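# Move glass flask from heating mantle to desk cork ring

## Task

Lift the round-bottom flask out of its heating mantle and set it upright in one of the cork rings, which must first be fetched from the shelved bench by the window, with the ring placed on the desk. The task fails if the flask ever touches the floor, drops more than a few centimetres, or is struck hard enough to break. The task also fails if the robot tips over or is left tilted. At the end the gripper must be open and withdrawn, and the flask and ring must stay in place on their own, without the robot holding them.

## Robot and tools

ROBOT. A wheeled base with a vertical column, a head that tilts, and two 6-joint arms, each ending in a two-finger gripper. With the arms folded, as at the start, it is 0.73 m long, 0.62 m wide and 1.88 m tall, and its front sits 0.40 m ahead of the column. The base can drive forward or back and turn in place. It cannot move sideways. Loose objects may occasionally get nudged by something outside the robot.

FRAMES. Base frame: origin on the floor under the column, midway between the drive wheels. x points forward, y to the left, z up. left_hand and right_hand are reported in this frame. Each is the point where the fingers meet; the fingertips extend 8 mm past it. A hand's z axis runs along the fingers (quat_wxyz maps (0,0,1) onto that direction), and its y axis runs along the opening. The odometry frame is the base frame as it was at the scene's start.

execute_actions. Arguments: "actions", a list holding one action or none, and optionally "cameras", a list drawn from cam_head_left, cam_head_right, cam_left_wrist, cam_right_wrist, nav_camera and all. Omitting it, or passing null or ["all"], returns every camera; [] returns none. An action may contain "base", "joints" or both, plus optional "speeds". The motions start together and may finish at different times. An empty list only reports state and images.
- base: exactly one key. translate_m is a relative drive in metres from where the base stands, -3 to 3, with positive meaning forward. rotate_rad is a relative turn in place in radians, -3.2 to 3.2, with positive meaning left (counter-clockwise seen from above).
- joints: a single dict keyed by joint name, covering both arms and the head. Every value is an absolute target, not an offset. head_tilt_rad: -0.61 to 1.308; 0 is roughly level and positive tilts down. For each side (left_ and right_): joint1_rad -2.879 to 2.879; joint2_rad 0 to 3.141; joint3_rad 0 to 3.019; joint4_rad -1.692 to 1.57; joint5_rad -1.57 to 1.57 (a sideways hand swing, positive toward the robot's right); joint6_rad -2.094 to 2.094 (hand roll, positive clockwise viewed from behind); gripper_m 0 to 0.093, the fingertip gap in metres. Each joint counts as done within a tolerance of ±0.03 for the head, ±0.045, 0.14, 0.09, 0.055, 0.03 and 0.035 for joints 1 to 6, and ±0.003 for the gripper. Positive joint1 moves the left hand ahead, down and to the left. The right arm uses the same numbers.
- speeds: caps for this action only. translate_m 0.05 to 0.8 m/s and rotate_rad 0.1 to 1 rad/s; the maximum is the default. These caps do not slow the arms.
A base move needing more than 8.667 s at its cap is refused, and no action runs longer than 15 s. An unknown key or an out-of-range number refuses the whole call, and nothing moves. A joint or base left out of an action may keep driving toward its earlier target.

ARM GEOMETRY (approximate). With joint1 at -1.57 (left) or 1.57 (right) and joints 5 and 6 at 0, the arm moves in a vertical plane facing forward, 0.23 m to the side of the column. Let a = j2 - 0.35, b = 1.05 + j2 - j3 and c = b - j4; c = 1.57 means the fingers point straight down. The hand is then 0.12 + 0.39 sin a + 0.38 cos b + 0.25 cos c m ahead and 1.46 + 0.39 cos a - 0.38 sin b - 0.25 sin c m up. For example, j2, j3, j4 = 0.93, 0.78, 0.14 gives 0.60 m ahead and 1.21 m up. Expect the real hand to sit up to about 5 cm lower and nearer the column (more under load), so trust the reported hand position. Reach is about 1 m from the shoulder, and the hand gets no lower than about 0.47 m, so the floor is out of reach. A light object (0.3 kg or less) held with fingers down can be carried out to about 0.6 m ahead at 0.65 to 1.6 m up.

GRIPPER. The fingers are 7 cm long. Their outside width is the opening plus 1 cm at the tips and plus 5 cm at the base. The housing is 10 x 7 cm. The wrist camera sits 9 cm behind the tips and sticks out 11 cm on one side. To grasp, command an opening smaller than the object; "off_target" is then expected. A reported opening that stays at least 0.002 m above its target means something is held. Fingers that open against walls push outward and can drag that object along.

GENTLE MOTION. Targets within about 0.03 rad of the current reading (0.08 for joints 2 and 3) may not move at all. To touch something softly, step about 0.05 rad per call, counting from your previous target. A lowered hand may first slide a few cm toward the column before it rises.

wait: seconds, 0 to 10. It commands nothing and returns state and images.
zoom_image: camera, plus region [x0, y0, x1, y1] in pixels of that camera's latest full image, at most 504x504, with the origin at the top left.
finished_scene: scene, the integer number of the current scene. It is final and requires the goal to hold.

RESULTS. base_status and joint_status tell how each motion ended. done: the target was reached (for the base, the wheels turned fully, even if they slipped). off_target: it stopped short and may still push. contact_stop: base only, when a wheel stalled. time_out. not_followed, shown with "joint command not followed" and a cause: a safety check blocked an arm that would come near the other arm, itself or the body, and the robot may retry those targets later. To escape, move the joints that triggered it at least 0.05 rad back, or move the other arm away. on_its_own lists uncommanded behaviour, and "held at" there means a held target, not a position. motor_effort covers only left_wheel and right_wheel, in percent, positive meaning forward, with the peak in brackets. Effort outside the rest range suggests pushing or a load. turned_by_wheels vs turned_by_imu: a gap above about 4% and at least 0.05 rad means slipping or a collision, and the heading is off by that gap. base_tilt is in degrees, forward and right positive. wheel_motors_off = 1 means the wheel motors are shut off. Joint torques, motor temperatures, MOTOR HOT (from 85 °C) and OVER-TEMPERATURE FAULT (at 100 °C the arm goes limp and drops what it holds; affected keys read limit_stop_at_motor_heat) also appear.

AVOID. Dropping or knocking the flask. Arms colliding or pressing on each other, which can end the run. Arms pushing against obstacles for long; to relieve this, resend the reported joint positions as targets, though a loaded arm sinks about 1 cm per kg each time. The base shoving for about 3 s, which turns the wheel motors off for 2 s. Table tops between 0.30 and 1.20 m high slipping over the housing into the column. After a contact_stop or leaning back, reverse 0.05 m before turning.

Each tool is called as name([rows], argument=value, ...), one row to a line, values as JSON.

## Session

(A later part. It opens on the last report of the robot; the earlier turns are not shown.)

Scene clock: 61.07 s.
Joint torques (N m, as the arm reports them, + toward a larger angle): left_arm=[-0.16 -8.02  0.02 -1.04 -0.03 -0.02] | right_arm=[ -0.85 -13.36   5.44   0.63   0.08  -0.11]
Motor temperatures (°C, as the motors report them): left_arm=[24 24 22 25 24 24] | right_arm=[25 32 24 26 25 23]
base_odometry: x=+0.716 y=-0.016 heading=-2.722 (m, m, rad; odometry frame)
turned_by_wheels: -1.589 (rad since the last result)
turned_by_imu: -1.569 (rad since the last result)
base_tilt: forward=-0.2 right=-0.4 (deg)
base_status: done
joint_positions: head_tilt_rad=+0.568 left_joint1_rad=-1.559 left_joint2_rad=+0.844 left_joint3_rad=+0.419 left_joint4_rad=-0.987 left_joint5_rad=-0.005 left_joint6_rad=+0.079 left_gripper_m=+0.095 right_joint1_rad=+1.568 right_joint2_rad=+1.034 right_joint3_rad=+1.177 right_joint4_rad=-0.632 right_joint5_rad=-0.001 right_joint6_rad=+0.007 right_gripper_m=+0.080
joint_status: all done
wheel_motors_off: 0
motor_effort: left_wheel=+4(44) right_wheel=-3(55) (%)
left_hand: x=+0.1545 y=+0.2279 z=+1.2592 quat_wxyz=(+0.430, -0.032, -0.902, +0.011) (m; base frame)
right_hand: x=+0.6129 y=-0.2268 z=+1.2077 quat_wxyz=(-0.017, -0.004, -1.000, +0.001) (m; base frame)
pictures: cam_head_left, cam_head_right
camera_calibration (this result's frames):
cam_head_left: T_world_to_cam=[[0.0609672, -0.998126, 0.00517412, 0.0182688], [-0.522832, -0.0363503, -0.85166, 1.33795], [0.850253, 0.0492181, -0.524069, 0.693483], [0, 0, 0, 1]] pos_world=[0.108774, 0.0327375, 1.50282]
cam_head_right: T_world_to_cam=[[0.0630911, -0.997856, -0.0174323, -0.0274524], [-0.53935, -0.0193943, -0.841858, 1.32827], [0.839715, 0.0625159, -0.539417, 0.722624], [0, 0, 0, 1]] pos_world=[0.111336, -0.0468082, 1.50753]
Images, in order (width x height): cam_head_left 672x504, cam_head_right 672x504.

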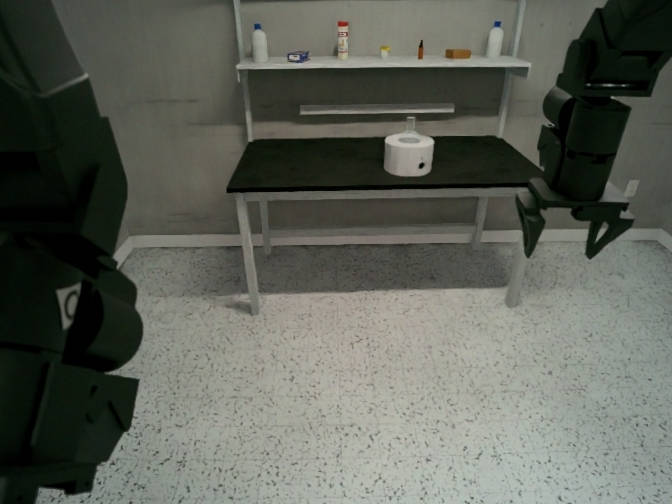

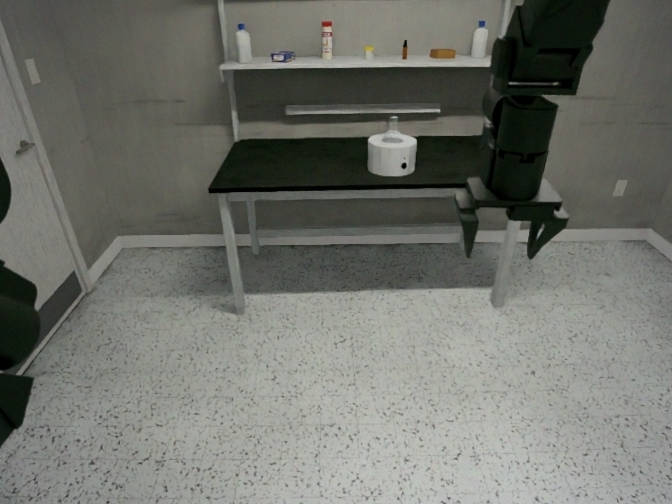

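execute_actions([
  {"base":{"rotate_rad":0.024}},
], cameras=[])

execute_actions([
  {"base":{"translate_m":1.45},"joints":{"head_tilt_rad":0.85,"right_joint2_rad":1.3,"right_joint3_rad":1.33,"right_joint4_rad":-0.55}},
], cameras=["cam_head_left","cam_right_wrist"])

Scene clock: 66.20 s.
Joint torques (N m, as the arm reports them, + toward a larger angle): left_arm=[-0.18 -8.09 -0.02 -1.12 -0.04  0.  ] | right_arm=[ -0.86 -13.24   5.41   0.68   0.07  -0.11]
Motor temperatures (°C, as the motors report them): left_arm=[24 24 22 25 24 24] | right_arm=[25 32 24 26 25 23]
base_odometry: x=+0.716 y=-0.016 heading=-2.698 (m, m, rad; odometry frame)
turned_by_wheels: +0.024 (rad since the last result)
turned_by_imu: +0.023 (rad since the last result)
base_tilt: forward=-0.1 right=-0.4 (deg)
base_status: done
joint_positions: head_tilt_rad=+0.568 left_joint1_rad=-1.559 left_joint2_rad=+0.844 left_joint3_rad=+0.419 left_joint4_rad=-0.987 left_joint5_rad=-0.005 left_joint6_rad=+0.079 left_gripper_m=+0.095 right_joint1_rad=+1.568 right_joint2_rad=+1.034 right_joint3_rad=+1.177 right_joint4_rad=-0.632 right_joint5_rad=-0.001 right_joint6_rad=+0.007 right_gripper_m=+0.080
joint_status: not commanded
wheel_motors_off: 0
motor_effort: left_wheel=-1(11) right_wheel=+0(10) (%)
left_hand: x=+0.1543 y=+0.2279 z=+1.2593 quat_wxyz=(+0.430, -0.032, -0.902, +0.011) (m; base frame)
right_hand: x=+0.6129 y=-0.2268 z=+1.2077 quat_wxyz=(-0.017, -0.004, -1.000, +0.001) (m; base frame)
pictures: none
No camera images: the call's "cameras" was empty. Leave "cameras" out to get every camera's image.

Scene clock: 70.00 s.
Joint torques (N m, as the arm reports them, + toward a larger angle): left_arm=[-0.11 -8.3  -0.05 -0.98  0.    0.01] | right_arm=[ -0.85 -17.01   6.3    0.93   0.07  -0.11]
Motor temperatures (°C, as the motors report them): left_arm=[24 24 22 25 24 24] | right_arm=[25 32 25 26 25 23]
base_odometry: x=-0.594 y=-0.638 heading=-2.699 (m, m, rad; odometry frame)
turned_by_wheels: -0.001 (rad since the last result)
turned_by_imu: -0.002 (rad since the last result)
base_tilt: forward=-0.1 right=-0.4 (deg)
base_status: done
joint_positions: head_tilt_rad=+0.852 left_joint1_rad=-1.559 left_joint2_rad=+0.844 left_joint3_rad=+0.420 left_joint4_rad=-0.987 left_joint5_rad=-0.005 left_joint6_rad=+0.079 left_gripper_m=+0.095 right_joint1_rad=+1.568 right_joint2_rad=+1.307 right_joint3_rad=+1.306 right_joint4_rad=-0.557 right_joint5_rad=-0.001 right_joint6_rad=+0.007 right_gripper_m=+0.080
joint_status: all done
wheel_motors_off: 0
motor_effort: left_wheel=-2(52) right_wheel=+1(65) (%)
left_hand: x=+0.1551 y=+0.2279 z=+1.2590 quat_wxyz=(+0.429, -0.032, -0.903, +0.011) (m; base frame)
right_hand: x=+0.6216 y=-0.2271 z=+1.1000 quat_wxyz=(+0.017, -0.004, -1.000, +0.001) (m; base frame)
pictures: cam_head_left, cam_right_wrist
camera_calibration (this result's frames):
cam_head_left: T_world_to_cam=[[0.0599714, -0.998126, -0.0121325, 0.0449708], [-0.740707, -0.0363503, -0.670845, 1.07039], [0.669147, 0.0492181, -0.741499, 1.03738], [0, 0, 0, 1]] pos_world=[0.0959872, 0.0327375, 1.48783]
cam_right_wrist: T_world_to_cam=[[-0.00723915, -0.999775, 0.019924, -0.245148], [-0.793187, 0.0178741, 0.608716, -0.160989], [-0.608935, -0.0113969, -0.793138, 1.37233], [0, 0, 0, 1]] pos_world=[0.706189, -0.226575, 1.19133]
Images, in order (width x height): cam_head_left 672x504, cam_right_wrist 672x504.

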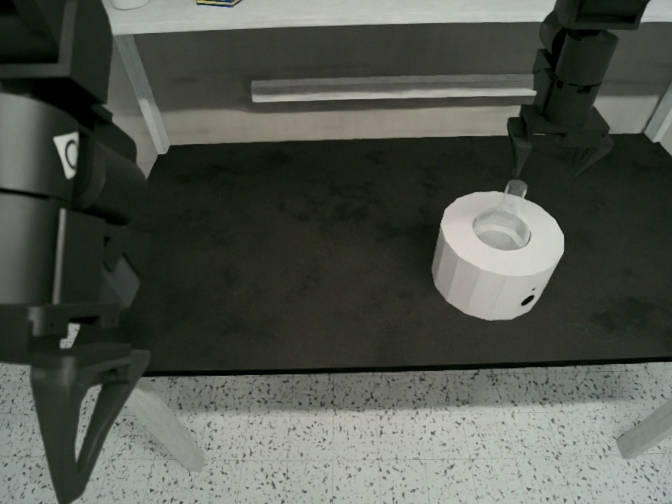

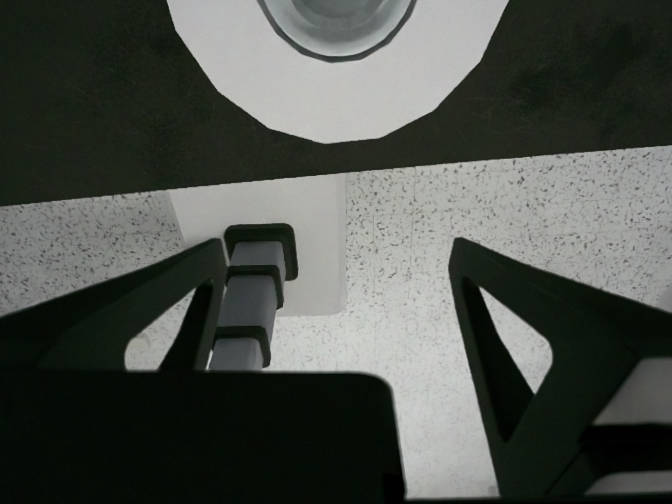

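execute_actions([
  {"base":{"translate_m":0.06},"joints":{"right_joint2_rad":1.42,"right_joint3_rad":1.4,"right_joint4_rad":-0.5}},
], cameras=["cam_right_wrist"])

Scene clock: 74.57 s.
Joint torques (N m, as the arm reports them, + toward a larger angle): left_arm=[-0.15 -8.21 -0.02 -0.95 -0.06  0.01] | right_arm=[ -1.1  -15.93   5.97   1.05   0.07  -0.11]
Motor temperatures (°C, as the motors report them): left_arm=[24 24 22 25 24 24] | right_arm=[25 32 25 26 25 23]
base_odometry: x=-0.648 y=-0.663 heading=-2.700 (m, m, rad; odometry frame)
turned_by_wheels: -0.001 (rad since the last result)
turned_by_imu: -0.002 (rad since the last result)
base_tilt: forward=-0.2 right=-0.4 (deg)
base_status: done
joint_positions: head_tilt_rad=+0.852 left_joint1_rad=-1.559 left_joint2_rad=+0.844 left_joint3_rad=+0.421 left_joint4_rad=-0.987 left_joint5_rad=-0.005 left_joint6_rad=+0.079 left_gripper_m=+0.095 right_joint1_rad=+1.568 right_joint2_rad=+1.400 right_joint3_rad=+1.378 right_joint4_rad=-0.507 right_joint5_rad=-0.001 right_joint6_rad=+0.007 right_gripper_m=+0.080
joint_status: all done
wheel_motors_off: 0
motor_effort: left_wheel=-1(35) right_wheel=+1(38) (%)
left_hand: x=+0.1555 y=+0.2279 z=+1.2589 quat_wxyz=(+0.429, -0.032, -0.903, +0.011) (m; base frame)
right_hand: x=+0.6406 y=-0.2272 z=+1.0655 quat_wxyz=(+0.003, -0.004, -1.000, +0.001) (m; base frame)
pictures: cam_right_wrist
camera_calibration (this result's frames):
cam_right_wrist: T_world_to_cam=[[-0.00772375, -0.999775, 0.0197564, -0.243954], [-0.810054, 0.0178396, 0.586085, -0.0899689], [-0.586305, -0.011477, -0.810009, 1.35997], [0, 0, 0, 1]] pos_world=[0.722593, -0.226686, 1.15914]
Images, in order (width x height): cam_right_wrist 672x504.

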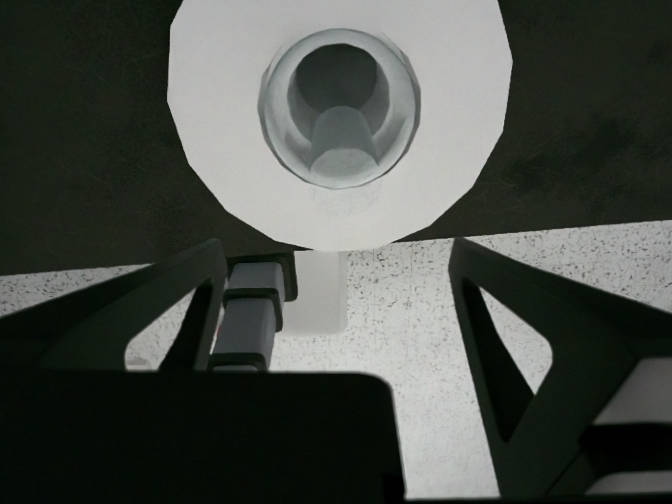

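execute_actions([
  {"base":{"rotate_rad":-0.01},"joints":{"right_joint2_rad":1.62,"right_joint3_rad":1.515,"right_joint4_rad":-0.4}},
], cameras=["cam_head_left","cam_right_wrist"])

Scene clock: 78.23 s.
Joint torques (N m, as the arm reports them, + toward a larger angle): left_arm=[ 0.14 -8.07 -0.04 -0.96 -0.05  0.02] | right_arm=[ -0.88 -17.98   4.     0.74   0.06  -0.1 ]
Motor temperatures (°C, as the motors report them): left_arm=[24 24 22 25 24 24] | right_arm=[25 32 25 26 25 23]
base_odometry: x=-0.648 y=-0.663 heading=-2.708 (m, m, rad; odometry frame)
turned_by_wheels: -0.008 (rad since the last result)
turned_by_imu: -0.009 (rad since the last result)
base_tilt: forward=-0.1 right=-0.4 (deg)
base_status: done
joint_positions: head_tilt_rad=+0.852 left_joint1_rad=-1.559 left_joint2_rad=+0.844 left_joint3_rad=+0.420 left_joint4_rad=-0.987 left_joint5_rad=-0.005 left_joint6_rad=+0.079 left_gripper_m=+0.095 right_joint1_rad=+1.567 right_joint2_rad=+1.622 right_joint3_rad=+1.513 right_joint4_rad=-0.401 right_joint5_rad=-0.001 right_joint6_rad=+0.007 right_gripper_m=+0.080
joint_status: all done
wheel_motors_off: 0
motor_effort: left_wheel=+1(44) right_wheel=-1(43) (%)
left_hand: x=+0.1553 y=+0.2279 z=+1.2590 quat_wxyz=(+0.429, -0.032, -0.903, +0.011) (m; base frame)
right_hand: x=+0.6492 y=-0.2281 z=+0.9727 quat_wxyz=(-0.007, -0.004, -1.000, +0.001) (m; base frame)
pictures: cam_head_left, cam_right_wrist
camera_calibration (this result's frames):
cam_head_left: T_world_to_cam=[[0.0599689, -0.998126, -0.012145, 0.0449901], [-0.740846, -0.0363503, -0.670691, 1.07016], [0.668992, 0.0492181, -0.741638, 1.0376], [0, 0, 0, 1]] pos_world=[0.0959763, 0.0327375, 1.48782]
cam_right_wrist: T_world_to_cam=[[-0.00844804, -0.999751, 0.0206724, -0.243334], [-0.821513, 0.0187257, 0.569882, -0.0052222], [-0.570127, -0.0121683, -0.821466, 1.29039], [0, 0, 0, 1]] pos_world=[0.72934, -0.227474, 1.06802]
Images, in order (width x height): cam_head_left 672x504, cam_right_wrist 672x504.

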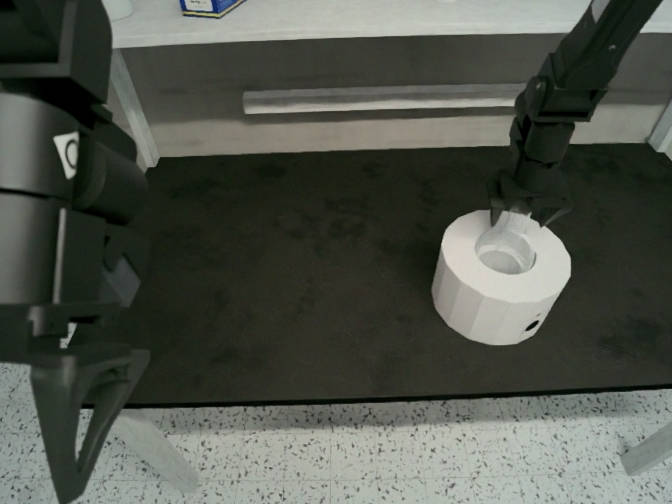

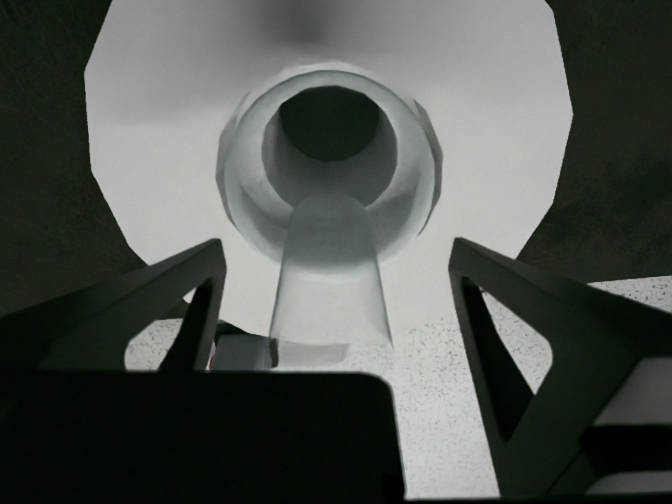

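execute_actions([
  {"joints":{"right_gripper_m":0.01}},
], cameras=[])

execute_actions([
  {"joints":{"right_joint2_rad":1.52,"right_joint3_rad":1.475,"right_joint4_rad":-0.45}},
], cameras=[])

execute_actions([
  {"joints":{"right_joint2_rad":1.38,"right_joint3_rad":1.39,"right_joint4_rad":-0.52}},
], cameras=["cam_right_wrist"])

execute_actions([
  {"joints":{"right_joint2_rad":1.12,"right_joint3_rad":1.26,"right_joint4_rad":-0.66}},
], cameras=[])

execute_actions([
  {"base":{"translate_m":-1.495}},
], cameras=[])

execute_actions([
  {"base":{"rotate_rad":1.578}},
], cameras=[])

execute_actions([
  {"base":{"translate_m":0.14}},
], cameras=["cam_head_left","cam_right_wrist"])

Scene clock: 86.90 s.
Joint torques (N m, as the arm reports them, + toward a larger angle): left_arm=[-0.13 -7.9  -0.15 -1.03 -0.03 -0.01] | right_arm=[ -0.88 -17.92   3.95   0.75   0.16  -0.1 ]
Motor temperatures (°C, as the motors report them): left_arm=[24 24 22 25 24 24] | right_arm=[25 33 24 26 25 23]
base_odometry: x=-0.648 y=-0.663 heading=-2.708 (m, m, rad; odometry frame)
turned_by_wheels: +0.000 (rad since the last result)
turned_by_imu: -0.001 (rad since the last result)
base_tilt: forward=-0.2 right=-0.4 (deg)
base_status: not commanded
joint_positions: head_tilt_rad=+0.852 left_joint1_rad=-1.559 left_joint2_rad=+0.844 left_joint3_rad=+0.420 left_joint4_rad=-0.987 left_joint5_rad=-0.005 left_joint6_rad=+0.079 left_gripper_m=+0.095 right_joint1_rad=+1.567 right_joint2_rad=+1.622 right_joint3_rad=+1.513 right_joint4_rad=-0.401 right_joint5_rad=-0.003 right_joint6_rad=+0.006 right_gripper_m=+0.033
joint_status: right_gripper_m off_target (ended at +0.033, target +0.010)
wheel_motors_off: 0
motor_effort: left_wheel=+3(3) right_wheel=-2(2) (%)
left_hand: x=+0.1553 y=+0.2279 z=+1.2590 quat_wxyz=(+0.429, -0.032, -0.903, +0.011) (m; base frame)
right_hand: x=+0.6492 y=-0.2276 z=+0.9727 quat_wxyz=(-0.007, -0.004, -1.000, +0.000) (m; base frame)
pictures: none
No camera images: the call's "cameras" was empty. Leave "cameras" out to get every camera's image.

Scene clock: 87.83 s.
Joint torques (N m, as the arm reports them, + toward a larger angle): left_arm=[-0.15 -7.98 -0.12 -0.91 -0.03  0.01] | right_arm=[ -0.9  -19.76   3.41   0.18   0.15  -0.11]
Motor temperatures (°C, as the motors report them): left_arm=[24 24 22 25 24 24] | right_arm=[25 33 24 26 25 23]
base_odometry: x=-0.648 y=-0.663 heading=-2.708 (m, m, rad; odometry frame)
turned_by_wheels: +0.000 (rad since the last result)
turned_by_imu: +0.000 (rad since the last result)
base_tilt: forward=-0.2 right=-0.4 (deg)
base_status: not commanded
joint_positions: head_tilt_rad=+0.852 left_joint1_rad=-1.559 left_joint2_rad=+0.844 left_joint3_rad=+0.420 left_joint4_rad=-0.987 left_joint5_rad=-0.005 left_joint6_rad=+0.079 left_gripper_m=+0.095 right_joint1_rad=+1.567 right_joint2_rad=+1.549 right_joint3_rad=+1.484 right_joint4_rad=-0.438 right_joint5_rad=-0.003 right_joint6_rad=+0.006 right_gripper_m=+0.033
joint_status: all done
wheel_motors_off: 0
motor_effort: left_wheel=+2(1) right_wheel=-2(3) (%)
left_hand: x=+0.1553 y=+0.2279 z=+1.2590 quat_wxyz=(+0.429, -0.032, -0.903, +0.011) (m; base frame)
right_hand: x=+0.6571 y=-0.2276 z=+1.0063 quat_wxyz=(-0.010, -0.004, -1.000, +0.000) (m; base frame)
pictures: none
No camera images: the call's "cameras" was empty. Leave "cameras" out to get every camera's image.

Scene clock: 89.10 s.
Joint torques (N m, as the arm reports them, + toward a larger angle): left_arm=[-0.17 -8.05 -0.2  -1.04 -0.03 -0.01] | right_arm=[ -0.83 -18.49   4.64   0.43   0.14  -0.1 ]
Motor temperatures (°C, as the motors report them): left_arm=[24 24 22 25 24 24] | right_arm=[25 33 24 26 25 23]
base_odometry: x=-0.648 y=-0.663 heading=-2.708 (m, m, rad; odometry frame)
turned_by_wheels: +0.000 (rad since the last result)
turned_by_imu: +0.000 (rad since the last result)
base_tilt: forward=-0.1 right=-0.4 (deg)
base_status: not commanded
joint_positions: head_tilt_rad=+0.852 left_joint1_rad=-1.559 left_joint2_rad=+0.844 left_joint3_rad=+0.420 left_joint4_rad=-0.987 left_joint5_rad=-0.005 left_joint6_rad=+0.079 left_gripper_m=+0.095 right_joint1_rad=+1.567 right_joint2_rad=+1.397 right_joint3_rad=+1.387 right_joint4_rad=-0.514 right_joint5_rad=-0.002 right_joint6_rad=+0.006 right_gripper_m=+0.033
joint_status: all done
wheel_motors_off: 0
motor_effort: left_wheel=+2(1) right_wheel=-3(3) (%)
left_hand: x=+0.1553 y=+0.2279 z=+1.2590 quat_wxyz=(+0.429, -0.032, -0.903, +0.011) (m; base frame)
right_hand: x=+0.6457 y=-0.2274 z=+1.0689 quat_wxyz=(+0.000, -0.004, -1.000, +0.000) (m; base frame)
pictures: cam_right_wrist
camera_calibration (this result's frames):
cam_right_wrist: T_world_to_cam=[[-0.00782761, -0.999792, 0.0188535, -0.243163], [-0.813617, 0.0173289, 0.581143, -0.0804496], [-0.581348, -0.0107906, -0.813583, 1.36652], [0, 0, 0, 1]] pos_world=[0.727068, -0.226973, 1.16312]
Images, in order (width x height): cam_right_wrist 672x504.

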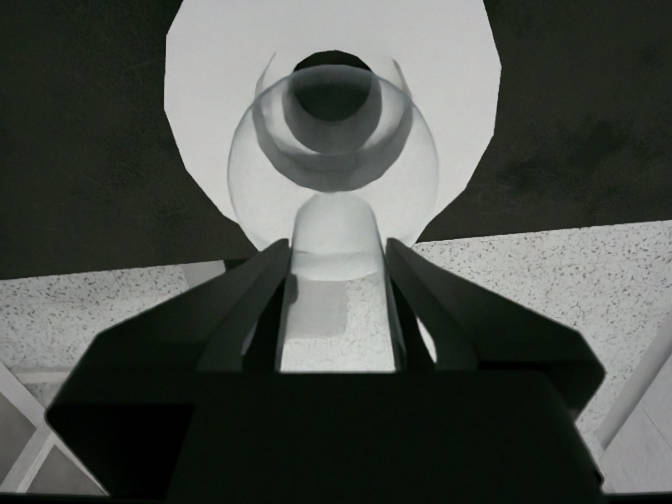

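Scene clock: 90.47 s.
Joint torques (N m, as the arm reports them, + toward a larger angle): left_arm=[-0.44 -8.4  -0.02 -1.12 -0.02 -0.03] | right_arm=[ -0.82 -15.3    6.67   0.84   0.12  -0.11]
Motor temperatures (°C, as the motors report them): left_arm=[24 24 22 25 24 24] | right_arm=[25 33 24 26 25 23]
base_odometry: x=-0.648 y=-0.663 heading=-2.708 (m, m, rad; odometry frame)
turned_by_wheels: +0.000 (rad since the last result)
turned_by_imu: +0.000 (rad since the last result)
base_tilt: forward=-0.2 right=-0.4 (deg)
base_status: not commanded
joint_positions: head_tilt_rad=+0.852 left_joint1_rad=-1.559 left_joint2_rad=+0.844 left_joint3_rad=+0.420 left_joint4_rad=-0.987 left_joint5_rad=-0.005 left_joint6_rad=+0.079 left_gripper_m=+0.095 right_joint1_rad=+1.567 right_joint2_rad=+1.113 right_joint3_rad=+1.243 right_joint4_rad=-0.664 right_joint5_rad=-0.002 right_joint6_rad=+0.006 right_gripper_m=+0.033
joint_status: all done
wheel_motors_off: 0
motor_effort: left_wheel=+3(3) right_wheel=-3(4) (%)
left_hand: x=+0.1551 y=+0.2279 z=+1.2590 quat_wxyz=(+0.429, -0.032, -0.903, +0.011) (m; base frame)
right_hand: x=+0.6202 y=-0.2270 z=+1.1838 quat_wxyz=(+0.006, -0.004, -1.000, +0.000) (m; base frame)
pictures: none
No camera images: the call's "cameras" was empty. Leave "cameras" out to get every camera's image.

Scene clock: 94.43 s.
Joint torques (N m, as the arm reports them, + toward a larger angle): left_arm=[ 0.07 -8.39  0.12 -0.95 -0.02 -0.01] | right_arm=[ -0.76 -15.42   6.67   0.82   0.12  -0.1 ]
Motor temperatures (°C, as the motors report them): left_arm=[24 24 22 25 24 24] | right_arm=[25 33 25 26 25 23]
base_odometry: x=+0.709 y=-0.035 heading=-2.709 (m, m, rad; odometry frame)
turned_by_wheels: -0.001 (rad since the last result)
turned_by_imu: -0.002 (rad since the last result)
base_tilt: forward=-0.2 right=-0.4 (deg)
base_status: done
joint_positions: head_tilt_rad=+0.853 left_joint1_rad=-1.559 left_joint2_rad=+0.844 left_joint3_rad=+0.417 left_joint4_rad=-0.987 left_joint5_rad=-0.005 left_joint6_rad=+0.079 left_gripper_m=+0.095 right_joint1_rad=+1.567 right_joint2_rad=+1.113 right_joint3_rad=+1.243 right_joint4_rad=-0.663 right_joint5_rad=-0.002 right_joint6_rad=+0.006 right_gripper_m=+0.033
joint_status: not commanded
wheel_motors_off: 0
motor_effort: left_wheel=-2(55) right_wheel=+1(62) (%)
left_hand: x=+0.1537 y=+0.2279 z=+1.2594 quat_wxyz=(+0.430, -0.032, -0.902, +0.011) (m; base frame)
right_hand: x=+0.6203 y=-0.2270 z=+1.1838 quat_wxyz=(+0.005, -0.004, -1.000, +0.001) (m; base frame)
pictures: none
No camera images: the call's "cameras" was empty. Leave "cameras" out to get every camera's image.

Scene clock: 97.53 s.
Joint torques (N m, as the arm reports them, + toward a larger angle): left_arm=[ 0.12 -8.31  0.1  -0.82 -0.06 -0.03] | right_arm=[ -0.85 -15.55   6.71   0.8    0.04  -0.11]
Motor temperatures (°C, as the motors report them): left_arm=[24 24 22 25 24 24] | right_arm=[25 33 25 26 25 23]
base_odometry: x=+0.709 y=-0.036 heading=-1.132 (m, m, rad; odometry frame)
turned_by_wheels: +1.577 (rad since the last result)
turned_by_imu: +1.557 (rad since the last result)
base_tilt: forward=-0.2 right=-0.4 (deg)
base_status: done
joint_positions: head_tilt_rad=+0.853 left_joint1_rad=-1.559 left_joint2_rad=+0.844 left_joint3_rad=+0.417 left_joint4_rad=-0.987 left_joint5_rad=-0.005 left_joint6_rad=+0.079 left_gripper_m=+0.095 right_joint1_rad=+1.567 right_joint2_rad=+1.113 right_joint3_rad=+1.243 right_joint4_rad=-0.663 right_joint5_rad=+0.000 right_joint6_rad=+0.006 right_gripper_m=+0.033
joint_status: not commanded
wheel_motors_off: 0
motor_effort: left_wheel=-4(44) right_wheel=+3(56) (%)
left_hand: x=+0.1537 y=+0.2279 z=+1.2594 quat_wxyz=(+0.430, -0.032, -0.902, +0.011) (m; base frame)
right_hand: x=+0.6203 y=-0.2274 z=+1.1838 quat_wxyz=(+0.005, -0.004, -1.000, +0.002) (m; base frame)
pictures: none
No camera images: the call's "cameras" was empty. Leave "cameras" out to get every camera's image.

Scene clock: 99.13 s.
Joint torques (N m, as the arm reports them, + toward a larger angle): left_arm=[-0.4  -8.08 -0.08 -1.12 -0.04 -0.02] | right_arm=[ -0.87 -15.14   6.71   0.74   0.04  -0.11]
Motor temperatures (°C, as the motors report them): left_arm=[24 24 22 25 24 24] | right_arm=[25 33 25 26 25 23]
base_odometry: x=+0.768 y=-0.162 heading=-1.130 (m, m, rad; odometry frame)
turned_by_wheels: +0.001 (rad since the last result)
turned_by_imu: +0.001 (rad since the last result)
base_tilt: forward=-0.2 right=-0.4 (deg)
base_status: done
joint_positions: head_tilt_rad=+0.853 left_joint1_rad=-1.559 left_joint2_rad=+0.844 left_joint3_rad=+0.420 left_joint4_rad=-0.987 left_joint5_rad=-0.005 left_joint6_rad=+0.079 left_gripper_m=+0.095 right_joint1_rad=+1.567 right_joint2_rad=+1.113 right_joint3_rad=+1.243 right_joint4_rad=-0.663 right_joint5_rad=+0.000 right_joint6_rad=+0.006 right_gripper_m=+0.033
joint_status: not commanded
wheel_motors_off: 0
motor_effort: left_wheel=+1(57) right_wheel=-1(61) (%)
left_hand: x=+0.1551 y=+0.2279 z=+1.2590 quat_wxyz=(+0.429, -0.032, -0.903, +0.011) (m; base frame)
right_hand: x=+0.6205 y=-0.2274 z=+1.1838 quat_wxyz=(+0.005, -0.004, -1.000, +0.002) (m; base frame)
pictures: cam_head_left, cam_right_wrist
camera_calibration (this result's frames):
cam_head_left: T_world_to_cam=[[0.0599674, -0.998126, -0.0121522, 0.0450013], [-0.740927, -0.0363503, -0.670601, 1.07003], [0.668903, 0.0492181, -0.741718, 1.03773], [0, 0, 0, 1]] pos_world=[0.0959701, 0.0327375, 1.48781]
cam_right_wrist: T_world_to_cam=[[-0.00764429, -0.999746, 0.0212017, -0.248372], [-0.807586, 0.0186756, 0.589455, -0.180991], [-0.589701, -0.0126162, -0.807523, 1.44294], [0, 0, 0, 1]] pos_world=[0.702841, -0.226724, 1.27716]
Images, in order (width x height): cam_head_left 672x504, cam_right_wrist 672x504.

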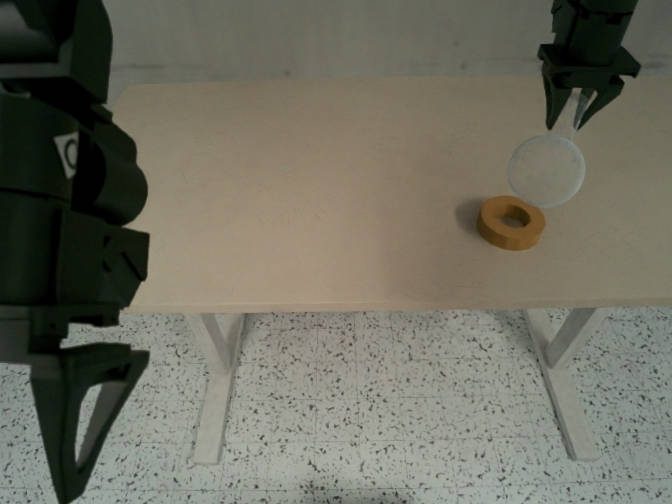

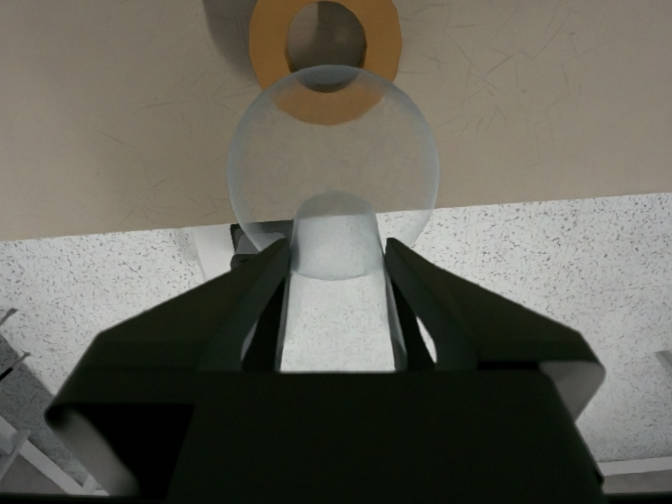

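Ring ~5 mm left, x≈0.664.

execute_actions([
  {"base":{"rotate_rad":0.009},"joints":{"right_joint2_rad":1.31,"right_joint3_rad":1.445,"right_joint4_rad":-0.64}},
], cameras=["cam_right_wrist"])

execute_actions([
  {"joints":{"right_joint2_rad":1.39,"right_joint4_rad":-0.59}},
], cameras=["cam_head_left","cam_right_wrist"])

Scene clock: 103.77 s.
Joint torques (N m, as the arm reports them, + toward a larger angle): left_arm=[-0.28 -8.2   0.05 -1.04 -0.06 -0.02] | right_arm=[ -0.88 -17.85   7.57   0.76   0.05  -0.11]
Motor temperatures (°C, as the motors report them): left_arm=[24 24 22 25 24 24] | right_arm=[25 33 25 26 25 23]
base_odometry: x=+0.768 y=-0.162 heading=-1.124 (m, m, rad; odometry frame)
turned_by_wheels: +0.006 (rad since the last result)
turned_by_imu: +0.005 (rad since the last result)
base_tilt: forward=-0.2 right=-0.4 (deg)
base_status: done
joint_positions: head_tilt_rad=+0.853 left_joint1_rad=-1.559 left_joint2_rad=+0.844 left_joint3_rad=+0.419 left_joint4_rad=-0.987 left_joint5_rad=-0.005 left_joint6_rad=+0.079 left_gripper_m=+0.095 right_joint1_rad=+1.568 right_joint2_rad=+1.315 right_joint3_rad=+1.412 right_joint4_rad=-0.643 right_joint5_rad=+0.000 right_joint6_rad=+0.006 right_gripper_m=+0.033
joint_status: all done
wheel_motors_off: 0
motor_effort: left_wheel=-2(47) right_wheel=+2(45) (%)
left_hand: x=+0.1547 y=+0.2279 z=+1.2591 quat_wxyz=(+0.429, -0.032, -0.902, +0.011) (m; base frame)
right_hand: x=+0.6577 y=-0.2270 z=+1.1174 quat_wxyz=(+0.011, -0.004, -1.000, +0.001) (m; base frame)
pictures: cam_right_wrist
camera_calibration (this result's frames):
cam_right_wrist: T_world_to_cam=[[-0.0068537, -0.999771, 0.0202793, -0.245801], [-0.80034, 0.0176425, 0.599287, -0.127782], [-0.599508, -0.012123, -0.800277, 1.40976], [0, 0, 0, 1]] pos_world=[0.741205, -0.2264, 1.20976]
Images, in order (width x height): cam_right_wrist 672x504.

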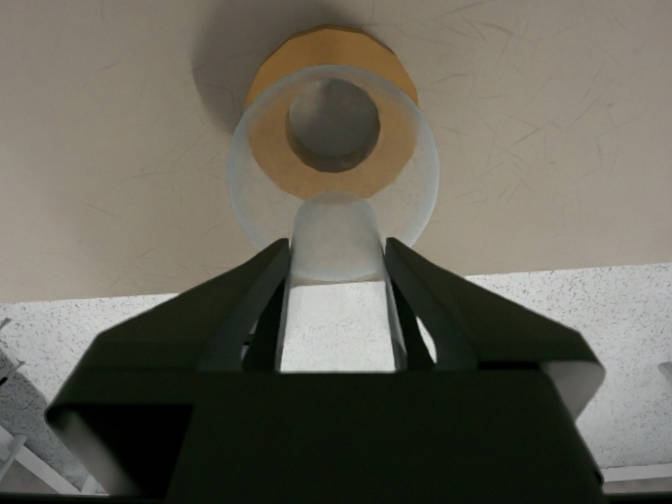

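Scene clock: 104.77 s.
Joint torques (N m, as the arm reports them, + toward a larger angle): left_arm=[-0.16 -7.92 -0.02 -1.08 -0.03  0.01] | right_arm=[ -0.96 -15.45   6.59   0.8    0.05  -0.11]
Motor temperatures (°C, as the motors report them): left_arm=[24 24 22 25 24 24] | right_arm=[25 33 25 26 25 23]
base_odometry: x=+0.768 y=-0.162 heading=-1.124 (m, m, rad; odometry frame)
turned_by_wheels: +0.000 (rad since the last result)
turned_by_imu: +0.000 (rad since the last result)
base_tilt: forward=-0.2 right=-0.4 (deg)
base_status: not commanded
joint_positions: head_tilt_rad=+0.853 left_joint1_rad=-1.559 left_joint2_rad=+0.844 left_joint3_rad=+0.419 left_joint4_rad=-0.987 left_joint5_rad=-0.005 left_joint6_rad=+0.079 left_gripper_m=+0.095 right_joint1_rad=+1.568 right_joint2_rad=+1.355 right_joint3_rad=+1.424 right_joint4_rad=-0.595 right_joint5_rad=+0.000 right_joint6_rad=+0.006 right_gripper_m=+0.033
joint_status: all done
wheel_motors_off: 0
motor_effort: left_wheel=-4(4) right_wheel=+3(4) (%)
left_hand: x=+0.1545 y=+0.2279 z=+1.2592 quat_wxyz=(+0.430, -0.032, -0.902, +0.011) (m; base frame)
right_hand: x=+0.6620 y=-0.2270 z=+1.0983 quat_wxyz=(+0.001, -0.004, -1.000, +0.001) (m; base frame)
pictures: cam_head_left, cam_right_wrist
camera_calibration (this result's frames):
cam_head_left: T_world_to_cam=[[0.0599674, -0.998126, -0.0121522, 0.0450013], [-0.740927, -0.0363503, -0.670602, 1.07003], [0.668903, 0.0492181, -0.741718, 1.03773], [0, 0, 0, 1]] pos_world=[0.0959701, 0.0327375, 1.48781]
cam_right_wrist: T_world_to_cam=[[-0.00720156, -0.999771, 0.0201689, -0.245082], [-0.811848, 0.0176213, 0.583603, -0.0880406], [-0.583825, -0.0121712, -0.811788, 1.39922], [0, 0, 0, 1]] pos_world=[0.74366, -0.226445, 1.1922]
Images, in order (width x height): cam_head_left 672x504, cam_right_wrist 672x504.

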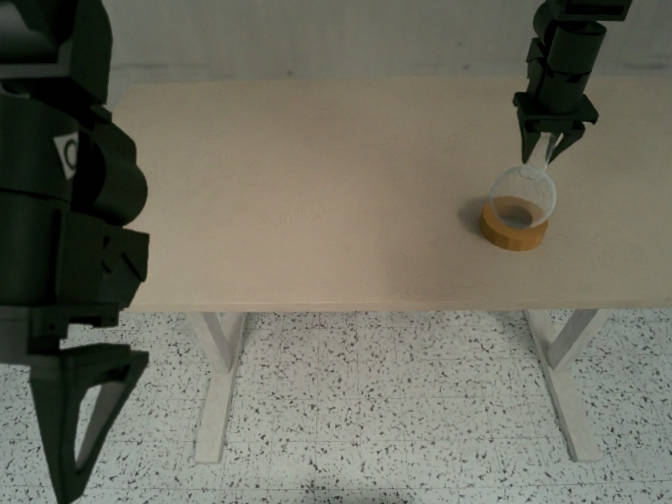

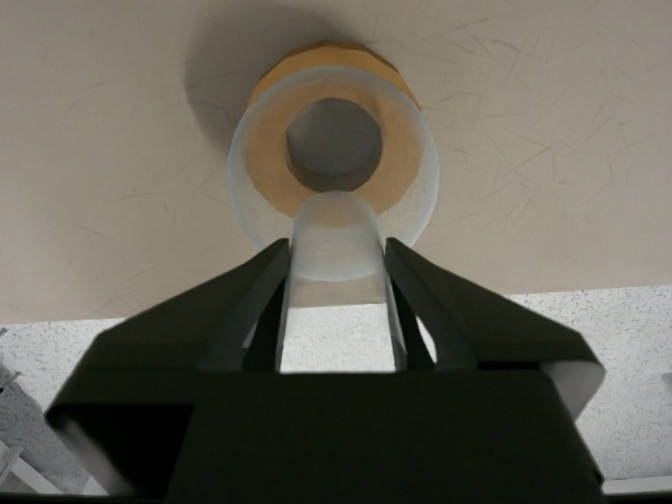

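execute_actions([
  {"joints":{"right_joint2_rad":1.36,"right_gripper_m":0.08}},
], cameras=["cam_right_wrist"])

execute_actions([
  {"joints":{"right_joint2_rad":1.1,"right_joint3_rad":1.3,"right_joint4_rad":-0.72}},
], cameras=[])

execute_actions([
  {"base":{"translate_m":-0.4}},
], cameras=["cam_head_left"])

Scene clock: 109.07 s.
Joint torques (N m, as the arm reports them, + toward a larger angle): left_arm=[ 0.07 -8.49  0.1  -0.88 -0.02  0.01] | right_arm=[ -0.94 -17.26   6.63   0.88   0.05  -0.11]
Motor temperatures (°C, as the motors report them): left_arm=[24 24 22 25 24 24] | right_arm=[25 33 25 26 25 23]
base_odometry: x=+0.768 y=-0.162 heading=-1.124 (m, m, rad; odometry frame)
turned_by_wheels: +0.000 (rad since the last result)
turned_by_imu: -0.001 (rad since the last result)
base_tilt: forward=-0.1 right=-0.4 (deg)
base_status: not commanded
joint_positions: head_tilt_rad=+0.853 left_joint1_rad=-1.559 left_joint2_rad=+0.844 left_joint3_rad=+0.419 left_joint4_rad=-0.987 left_joint5_rad=-0.005 left_joint6_rad=+0.079 left_gripper_m=+0.095 right_joint1_rad=+1.568 right_joint2_rad=+1.355 right_joint3_rad=+1.424 right_joint4_rad=-0.595 right_joint5_rad=+0.000 right_joint6_rad=+0.006 right_gripper_m=+0.080
joint_status: all done
wheel_motors_off: 0
motor_effort: left_wheel=-3(3) right_wheel=+3(3) (%)
left_hand: x=+0.1545 y=+0.2279 z=+1.2592 quat_wxyz=(+0.430, -0.032, -0.902, +0.011) (m; base frame)
right_hand: x=+0.6620 y=-0.2270 z=+1.0983 quat_wxyz=(+0.001, -0.004, -1.000, +0.001) (m; base frame)
pictures: cam_right_wrist
camera_calibration (this result's frames):
cam_right_wrist: T_world_to_cam=[[-0.00720156, -0.999771, 0.0201689, -0.245082], [-0.811848, 0.0176213, 0.583603, -0.0880406], [-0.583825, -0.0121712, -0.811788, 1.39922], [0, 0, 0, 1]] pos_world=[0.74366, -0.226445, 1.1922]
Images, in order (width x height): cam_right_wrist 672x504.

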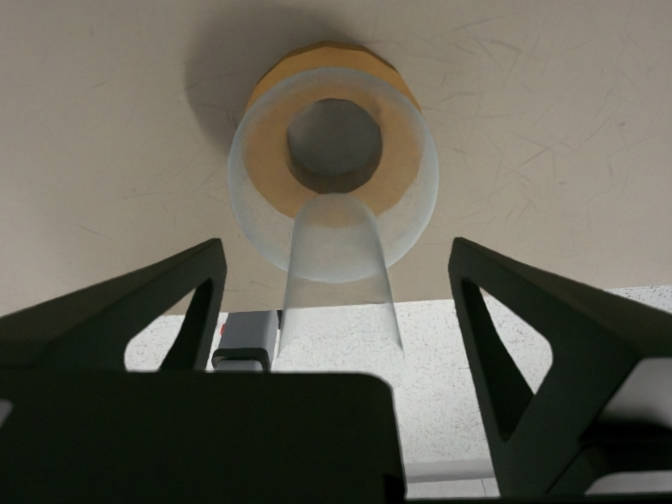

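Scene clock: 110.23 s.
Joint torques (N m, as the arm reports them, + toward a larger angle): left_arm=[ 0.03 -8.21 -0.05 -0.96 -0.06 -0.03] | right_arm=[ -0.92 -14.91   6.57   0.75   0.06  -0.11]
Motor temperatures (°C, as the motors report them): left_arm=[24 24 22 25 24 24] | right_arm=[25 33 25 26 25 23]
base_odometry: x=+0.768 y=-0.162 heading=-1.124 (m, m, rad; odometry frame)
turned_by_wheels: +0.000 (rad since the last result)
turned_by_imu: +0.000 (rad since the last result)
base_tilt: forward=-0.2 right=-0.4 (deg)
base_status: not commanded
joint_positions: head_tilt_rad=+0.853 left_joint1_rad=-1.559 left_joint2_rad=+0.844 left_joint3_rad=+0.419 left_joint4_rad=-0.987 left_joint5_rad=-0.005 left_joint6_rad=+0.079 left_gripper_m=+0.095 right_joint1_rad=+1.568 right_joint2_rad=+1.083 right_joint3_rad=+1.291 right_joint4_rad=-0.721 right_joint5_rad=+0.000 right_joint6_rad=+0.006 right_gripper_m=+0.080
joint_status: all done
wheel_motors_off: 0
motor_effort: left_wheel=-2(4) right_wheel=+3(4) (%)
left_hand: x=+0.1547 y=+0.2279 z=+1.2591 quat_wxyz=(+0.429, -0.032, -0.902, +0.011) (m; base frame)
right_hand: x=+0.6401 y=-0.2268 z=+1.2110 quat_wxyz=(-0.005, -0.004, -1.000, +0.001) (m; base frame)
pictures: none
No camera images: the call's "cameras" was empty. Leave "cameras" out to get every camera's image.

Scene clock: 112.63 s.
Joint torques (N m, as the arm reports them, + toward a larger angle): left_arm=[ 0.05 -8.13  0.11 -1.12 -0.04 -0.02] | right_arm=[ -0.92 -14.97   6.6    0.73   0.05  -0.1 ]
Motor temperatures (°C, as the motors report them): left_arm=[24 24 22 25 24 24] | right_arm=[25 33 25 26 25 23]
base_odometry: x=+0.595 y=+0.198 heading=-1.123 (m, m, rad; odometry frame)
turned_by_wheels: +0.001 (rad since the last result)
turned_by_imu: +0.001 (rad since the last result)
base_tilt: forward=-0.2 right=-0.4 (deg)
base_status: done
joint_positions: head_tilt_rad=+0.853 left_joint1_rad=-1.559 left_joint2_rad=+0.844 left_joint3_rad=+0.417 left_joint4_rad=-0.987 left_joint5_rad=-0.005 left_joint6_rad=+0.079 left_gripper_m=+0.095 right_joint1_rad=+1.568 right_joint2_rad=+1.083 right_joint3_rad=+1.291 right_joint4_rad=-0.721 right_joint5_rad=+0.000 right_joint6_rad=+0.006 right_gripper_m=+0.080
joint_status: not commanded
wheel_motors_off: 0
motor_effort: left_wheel=+1(67) right_wheel=-1(55) (%)
left_hand: x=+0.1535 y=+0.2279 z=+1.2595 quat_wxyz=(+0.430, -0.032, -0.902, +0.011) (m; base frame)
right_hand: x=+0.6401 y=-0.2268 z=+1.2110 quat_wxyz=(-0.005, -0.004, -1.000, +0.001) (m; base frame)
pictures: cam_head_left
camera_calibration (this result's frames):
cam_head_left: T_world_to_cam=[[0.0599642, -0.998126, -0.012168, 0.0450258], [-0.741103, -0.0363503, -0.670406, 1.06973], [0.668708, 0.0492181, -0.741894, 1.03801], [0, 0, 0, 1]] pos_world=[0.0959563, 0.0327375, 1.4878]
Images, in order (width x height): cam_head_left 672x504.

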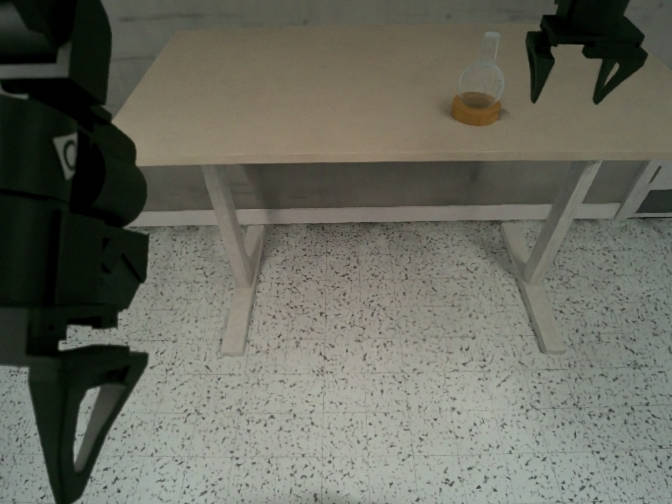

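finished_scene(scene=2)

The scene is finished: the task was done.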